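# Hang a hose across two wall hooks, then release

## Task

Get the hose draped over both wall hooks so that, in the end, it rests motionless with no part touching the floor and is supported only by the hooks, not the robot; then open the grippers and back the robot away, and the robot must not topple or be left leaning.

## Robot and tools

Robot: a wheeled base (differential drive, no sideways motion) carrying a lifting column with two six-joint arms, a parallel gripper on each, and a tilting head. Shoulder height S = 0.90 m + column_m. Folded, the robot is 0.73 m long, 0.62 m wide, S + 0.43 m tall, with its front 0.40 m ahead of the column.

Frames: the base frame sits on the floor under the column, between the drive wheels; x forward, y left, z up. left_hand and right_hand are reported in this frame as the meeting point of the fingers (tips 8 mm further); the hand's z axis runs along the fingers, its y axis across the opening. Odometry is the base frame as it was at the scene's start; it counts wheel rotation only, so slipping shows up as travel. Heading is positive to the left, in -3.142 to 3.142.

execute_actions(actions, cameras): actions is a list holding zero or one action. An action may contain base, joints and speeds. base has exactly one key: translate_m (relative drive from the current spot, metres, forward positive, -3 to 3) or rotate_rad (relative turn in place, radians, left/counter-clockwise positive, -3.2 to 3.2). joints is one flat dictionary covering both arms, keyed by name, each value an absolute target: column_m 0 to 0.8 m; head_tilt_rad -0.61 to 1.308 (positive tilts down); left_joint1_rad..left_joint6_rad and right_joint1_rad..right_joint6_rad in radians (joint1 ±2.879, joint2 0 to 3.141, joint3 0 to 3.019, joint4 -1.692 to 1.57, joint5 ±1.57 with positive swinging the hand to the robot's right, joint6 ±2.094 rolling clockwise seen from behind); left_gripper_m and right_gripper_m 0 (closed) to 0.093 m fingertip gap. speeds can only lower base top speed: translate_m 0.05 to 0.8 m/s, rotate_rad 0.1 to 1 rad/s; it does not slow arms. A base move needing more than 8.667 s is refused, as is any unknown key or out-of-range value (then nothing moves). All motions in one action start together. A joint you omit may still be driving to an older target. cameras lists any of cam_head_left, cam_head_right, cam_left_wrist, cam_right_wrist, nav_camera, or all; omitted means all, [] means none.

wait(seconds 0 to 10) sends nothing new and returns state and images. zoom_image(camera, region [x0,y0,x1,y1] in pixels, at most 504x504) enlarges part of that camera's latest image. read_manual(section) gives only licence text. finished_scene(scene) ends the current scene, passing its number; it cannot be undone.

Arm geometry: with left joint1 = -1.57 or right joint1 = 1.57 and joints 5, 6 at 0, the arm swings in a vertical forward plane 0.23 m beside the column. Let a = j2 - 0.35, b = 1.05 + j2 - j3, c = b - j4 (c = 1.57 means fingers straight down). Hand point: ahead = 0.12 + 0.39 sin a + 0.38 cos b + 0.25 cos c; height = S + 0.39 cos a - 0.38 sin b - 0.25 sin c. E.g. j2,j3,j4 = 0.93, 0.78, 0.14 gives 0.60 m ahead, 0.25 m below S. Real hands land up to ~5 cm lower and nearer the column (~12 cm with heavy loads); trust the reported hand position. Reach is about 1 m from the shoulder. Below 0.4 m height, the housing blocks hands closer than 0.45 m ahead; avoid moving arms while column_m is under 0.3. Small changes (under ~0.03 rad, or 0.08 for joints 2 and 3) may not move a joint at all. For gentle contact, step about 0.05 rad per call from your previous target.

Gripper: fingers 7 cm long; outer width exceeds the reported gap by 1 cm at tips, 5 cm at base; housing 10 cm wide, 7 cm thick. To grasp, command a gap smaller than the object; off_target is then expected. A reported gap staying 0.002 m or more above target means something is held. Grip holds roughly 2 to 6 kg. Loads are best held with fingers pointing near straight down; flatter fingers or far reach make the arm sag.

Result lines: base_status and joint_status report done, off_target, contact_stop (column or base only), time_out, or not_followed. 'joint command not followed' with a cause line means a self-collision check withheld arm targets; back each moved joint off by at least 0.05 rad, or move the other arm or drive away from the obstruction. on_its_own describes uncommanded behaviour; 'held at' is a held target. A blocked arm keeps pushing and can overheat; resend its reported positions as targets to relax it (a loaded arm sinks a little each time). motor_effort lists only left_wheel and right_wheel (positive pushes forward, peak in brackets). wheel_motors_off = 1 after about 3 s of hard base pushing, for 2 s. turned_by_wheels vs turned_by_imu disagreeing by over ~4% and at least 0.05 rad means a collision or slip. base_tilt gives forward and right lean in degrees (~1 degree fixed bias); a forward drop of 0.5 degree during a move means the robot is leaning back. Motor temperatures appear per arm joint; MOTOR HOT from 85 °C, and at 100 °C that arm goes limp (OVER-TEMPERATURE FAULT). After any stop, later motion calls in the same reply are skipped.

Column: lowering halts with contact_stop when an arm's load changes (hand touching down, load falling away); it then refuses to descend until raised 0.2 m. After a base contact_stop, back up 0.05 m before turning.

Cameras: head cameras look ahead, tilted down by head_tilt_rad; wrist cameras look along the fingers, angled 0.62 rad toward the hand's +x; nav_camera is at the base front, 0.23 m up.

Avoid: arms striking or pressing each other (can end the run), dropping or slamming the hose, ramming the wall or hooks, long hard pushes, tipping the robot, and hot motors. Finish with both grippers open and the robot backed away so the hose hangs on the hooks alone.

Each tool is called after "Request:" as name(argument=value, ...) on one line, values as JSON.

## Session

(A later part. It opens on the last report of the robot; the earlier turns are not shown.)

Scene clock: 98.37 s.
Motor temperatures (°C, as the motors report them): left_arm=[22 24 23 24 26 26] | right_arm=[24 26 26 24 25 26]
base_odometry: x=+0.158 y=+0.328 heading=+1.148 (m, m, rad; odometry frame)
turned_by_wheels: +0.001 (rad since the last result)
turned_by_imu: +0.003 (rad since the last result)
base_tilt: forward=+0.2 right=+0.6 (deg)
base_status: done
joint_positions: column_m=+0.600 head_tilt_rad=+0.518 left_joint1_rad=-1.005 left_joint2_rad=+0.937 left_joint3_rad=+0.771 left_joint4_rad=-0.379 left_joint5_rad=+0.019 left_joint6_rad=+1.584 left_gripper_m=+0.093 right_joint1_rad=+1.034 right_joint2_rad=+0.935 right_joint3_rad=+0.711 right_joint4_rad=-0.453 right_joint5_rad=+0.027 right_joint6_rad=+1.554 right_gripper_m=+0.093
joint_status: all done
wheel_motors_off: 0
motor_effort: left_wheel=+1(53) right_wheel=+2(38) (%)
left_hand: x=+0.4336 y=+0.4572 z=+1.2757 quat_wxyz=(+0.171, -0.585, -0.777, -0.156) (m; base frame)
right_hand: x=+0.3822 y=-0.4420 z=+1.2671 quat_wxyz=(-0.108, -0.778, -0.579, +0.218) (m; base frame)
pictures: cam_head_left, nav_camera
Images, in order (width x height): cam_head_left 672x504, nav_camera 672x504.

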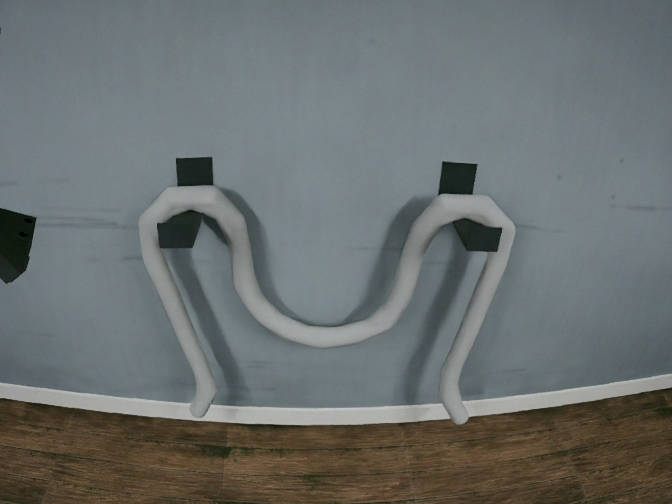

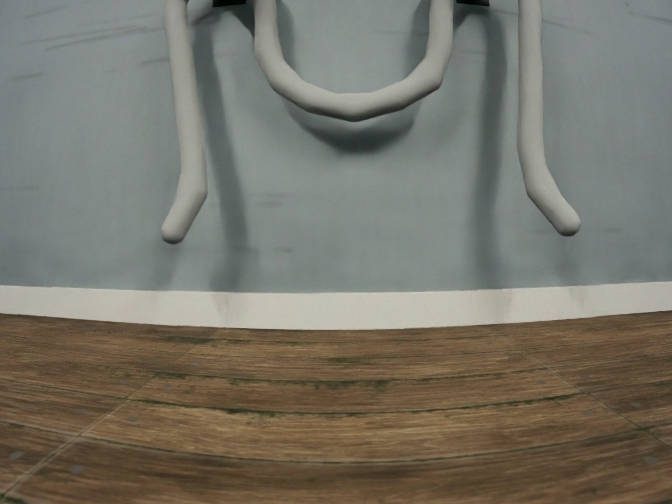

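Request:
wait(seconds=3)

Request:
finished_scene(scene=1)

Scene clock: 101.87 s.
Motor temperatures (°C, as the motors report them): left_arm=[22 24 23 24 26 26] | right_arm=[24 26 26 24 25 26]
base_odometry: x=+0.158 y=+0.328 heading=+1.148 (m, m, rad; odometry frame)
turned_by_wheels: +0.000 (rad since the last result)
turned_by_imu: +0.000 (rad since the last result)
base_tilt: forward=+0.3 right=+0.6 (deg)
base_status: done
joint_positions: column_m=+0.600 head_tilt_rad=+0.518 left_joint1_rad=-1.005 left_joint2_rad=+0.937 left_joint3_rad=+0.771 left_joint4_rad=-0.379 left_joint5_rad=+0.019 left_joint6_rad=+1.584 left_gripper_m=+0.093 right_joint1_rad=+1.034 right_joint2_rad=+0.935 right_joint3_rad=+0.711 right_joint4_rad=-0.453 right_joint5_rad=+0.027 right_joint6_rad=+1.554 right_gripper_m=+0.093
joint_status: all done
wheel_motors_off: 0
motor_effort: left_wheel=+1(53) right_wheel=+0(38) (%)
left_hand: x=+0.4336 y=+0.4572 z=+1.2757 quat_wxyz=(+0.171, -0.585, -0.777, -0.156) (m; base frame)
right_hand: x=+0.3822 y=-0.4420 z=+1.2671 quat_wxyz=(-0.108, -0.778, -0.579, +0.218) (m; base frame)
wait: 3.00 s; at rest from the start
pictures: cam_head_left, cam_head_right, cam_left_wrist, cam_right_wrist, nav_camera
Images, in order (width x height): cam_head_left 672x504, cam_head_right 672x504, cam_left_wrist 504x504, cam_right_wrist 504x504, nav_camera 672x504.

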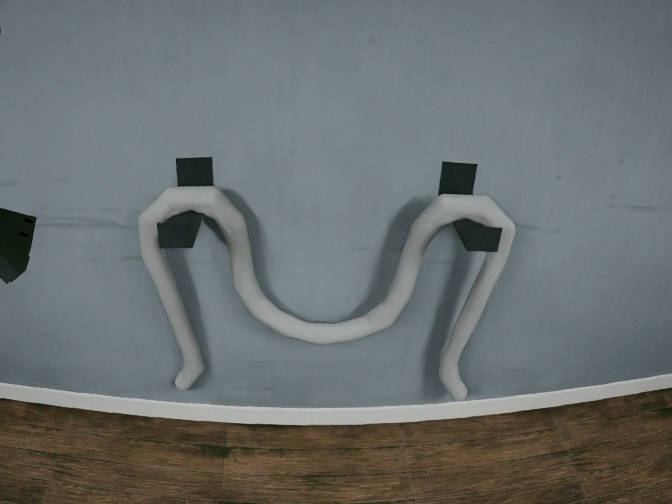

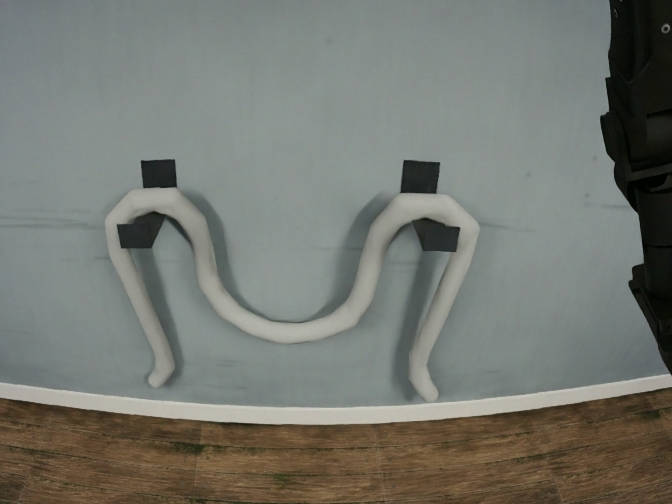

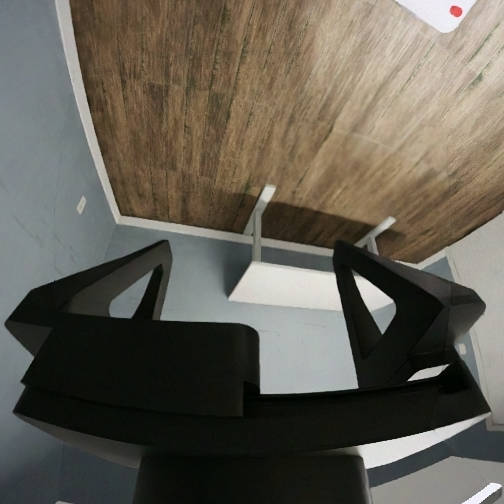

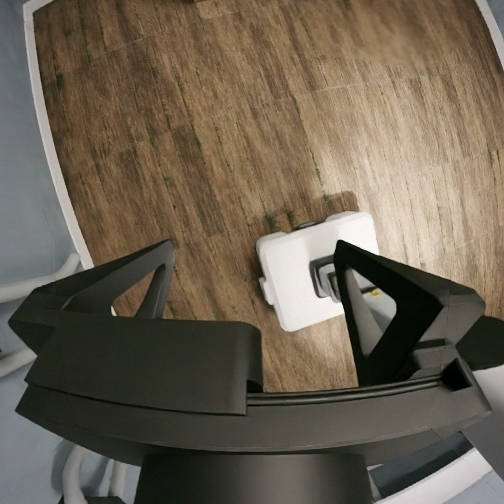

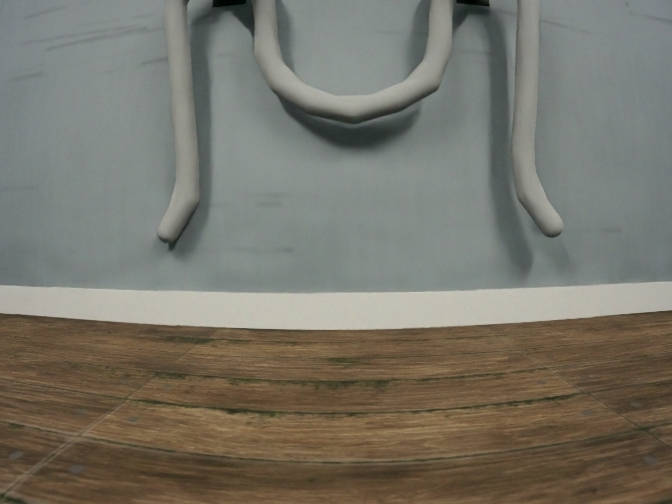

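The scene is finished: the task was done.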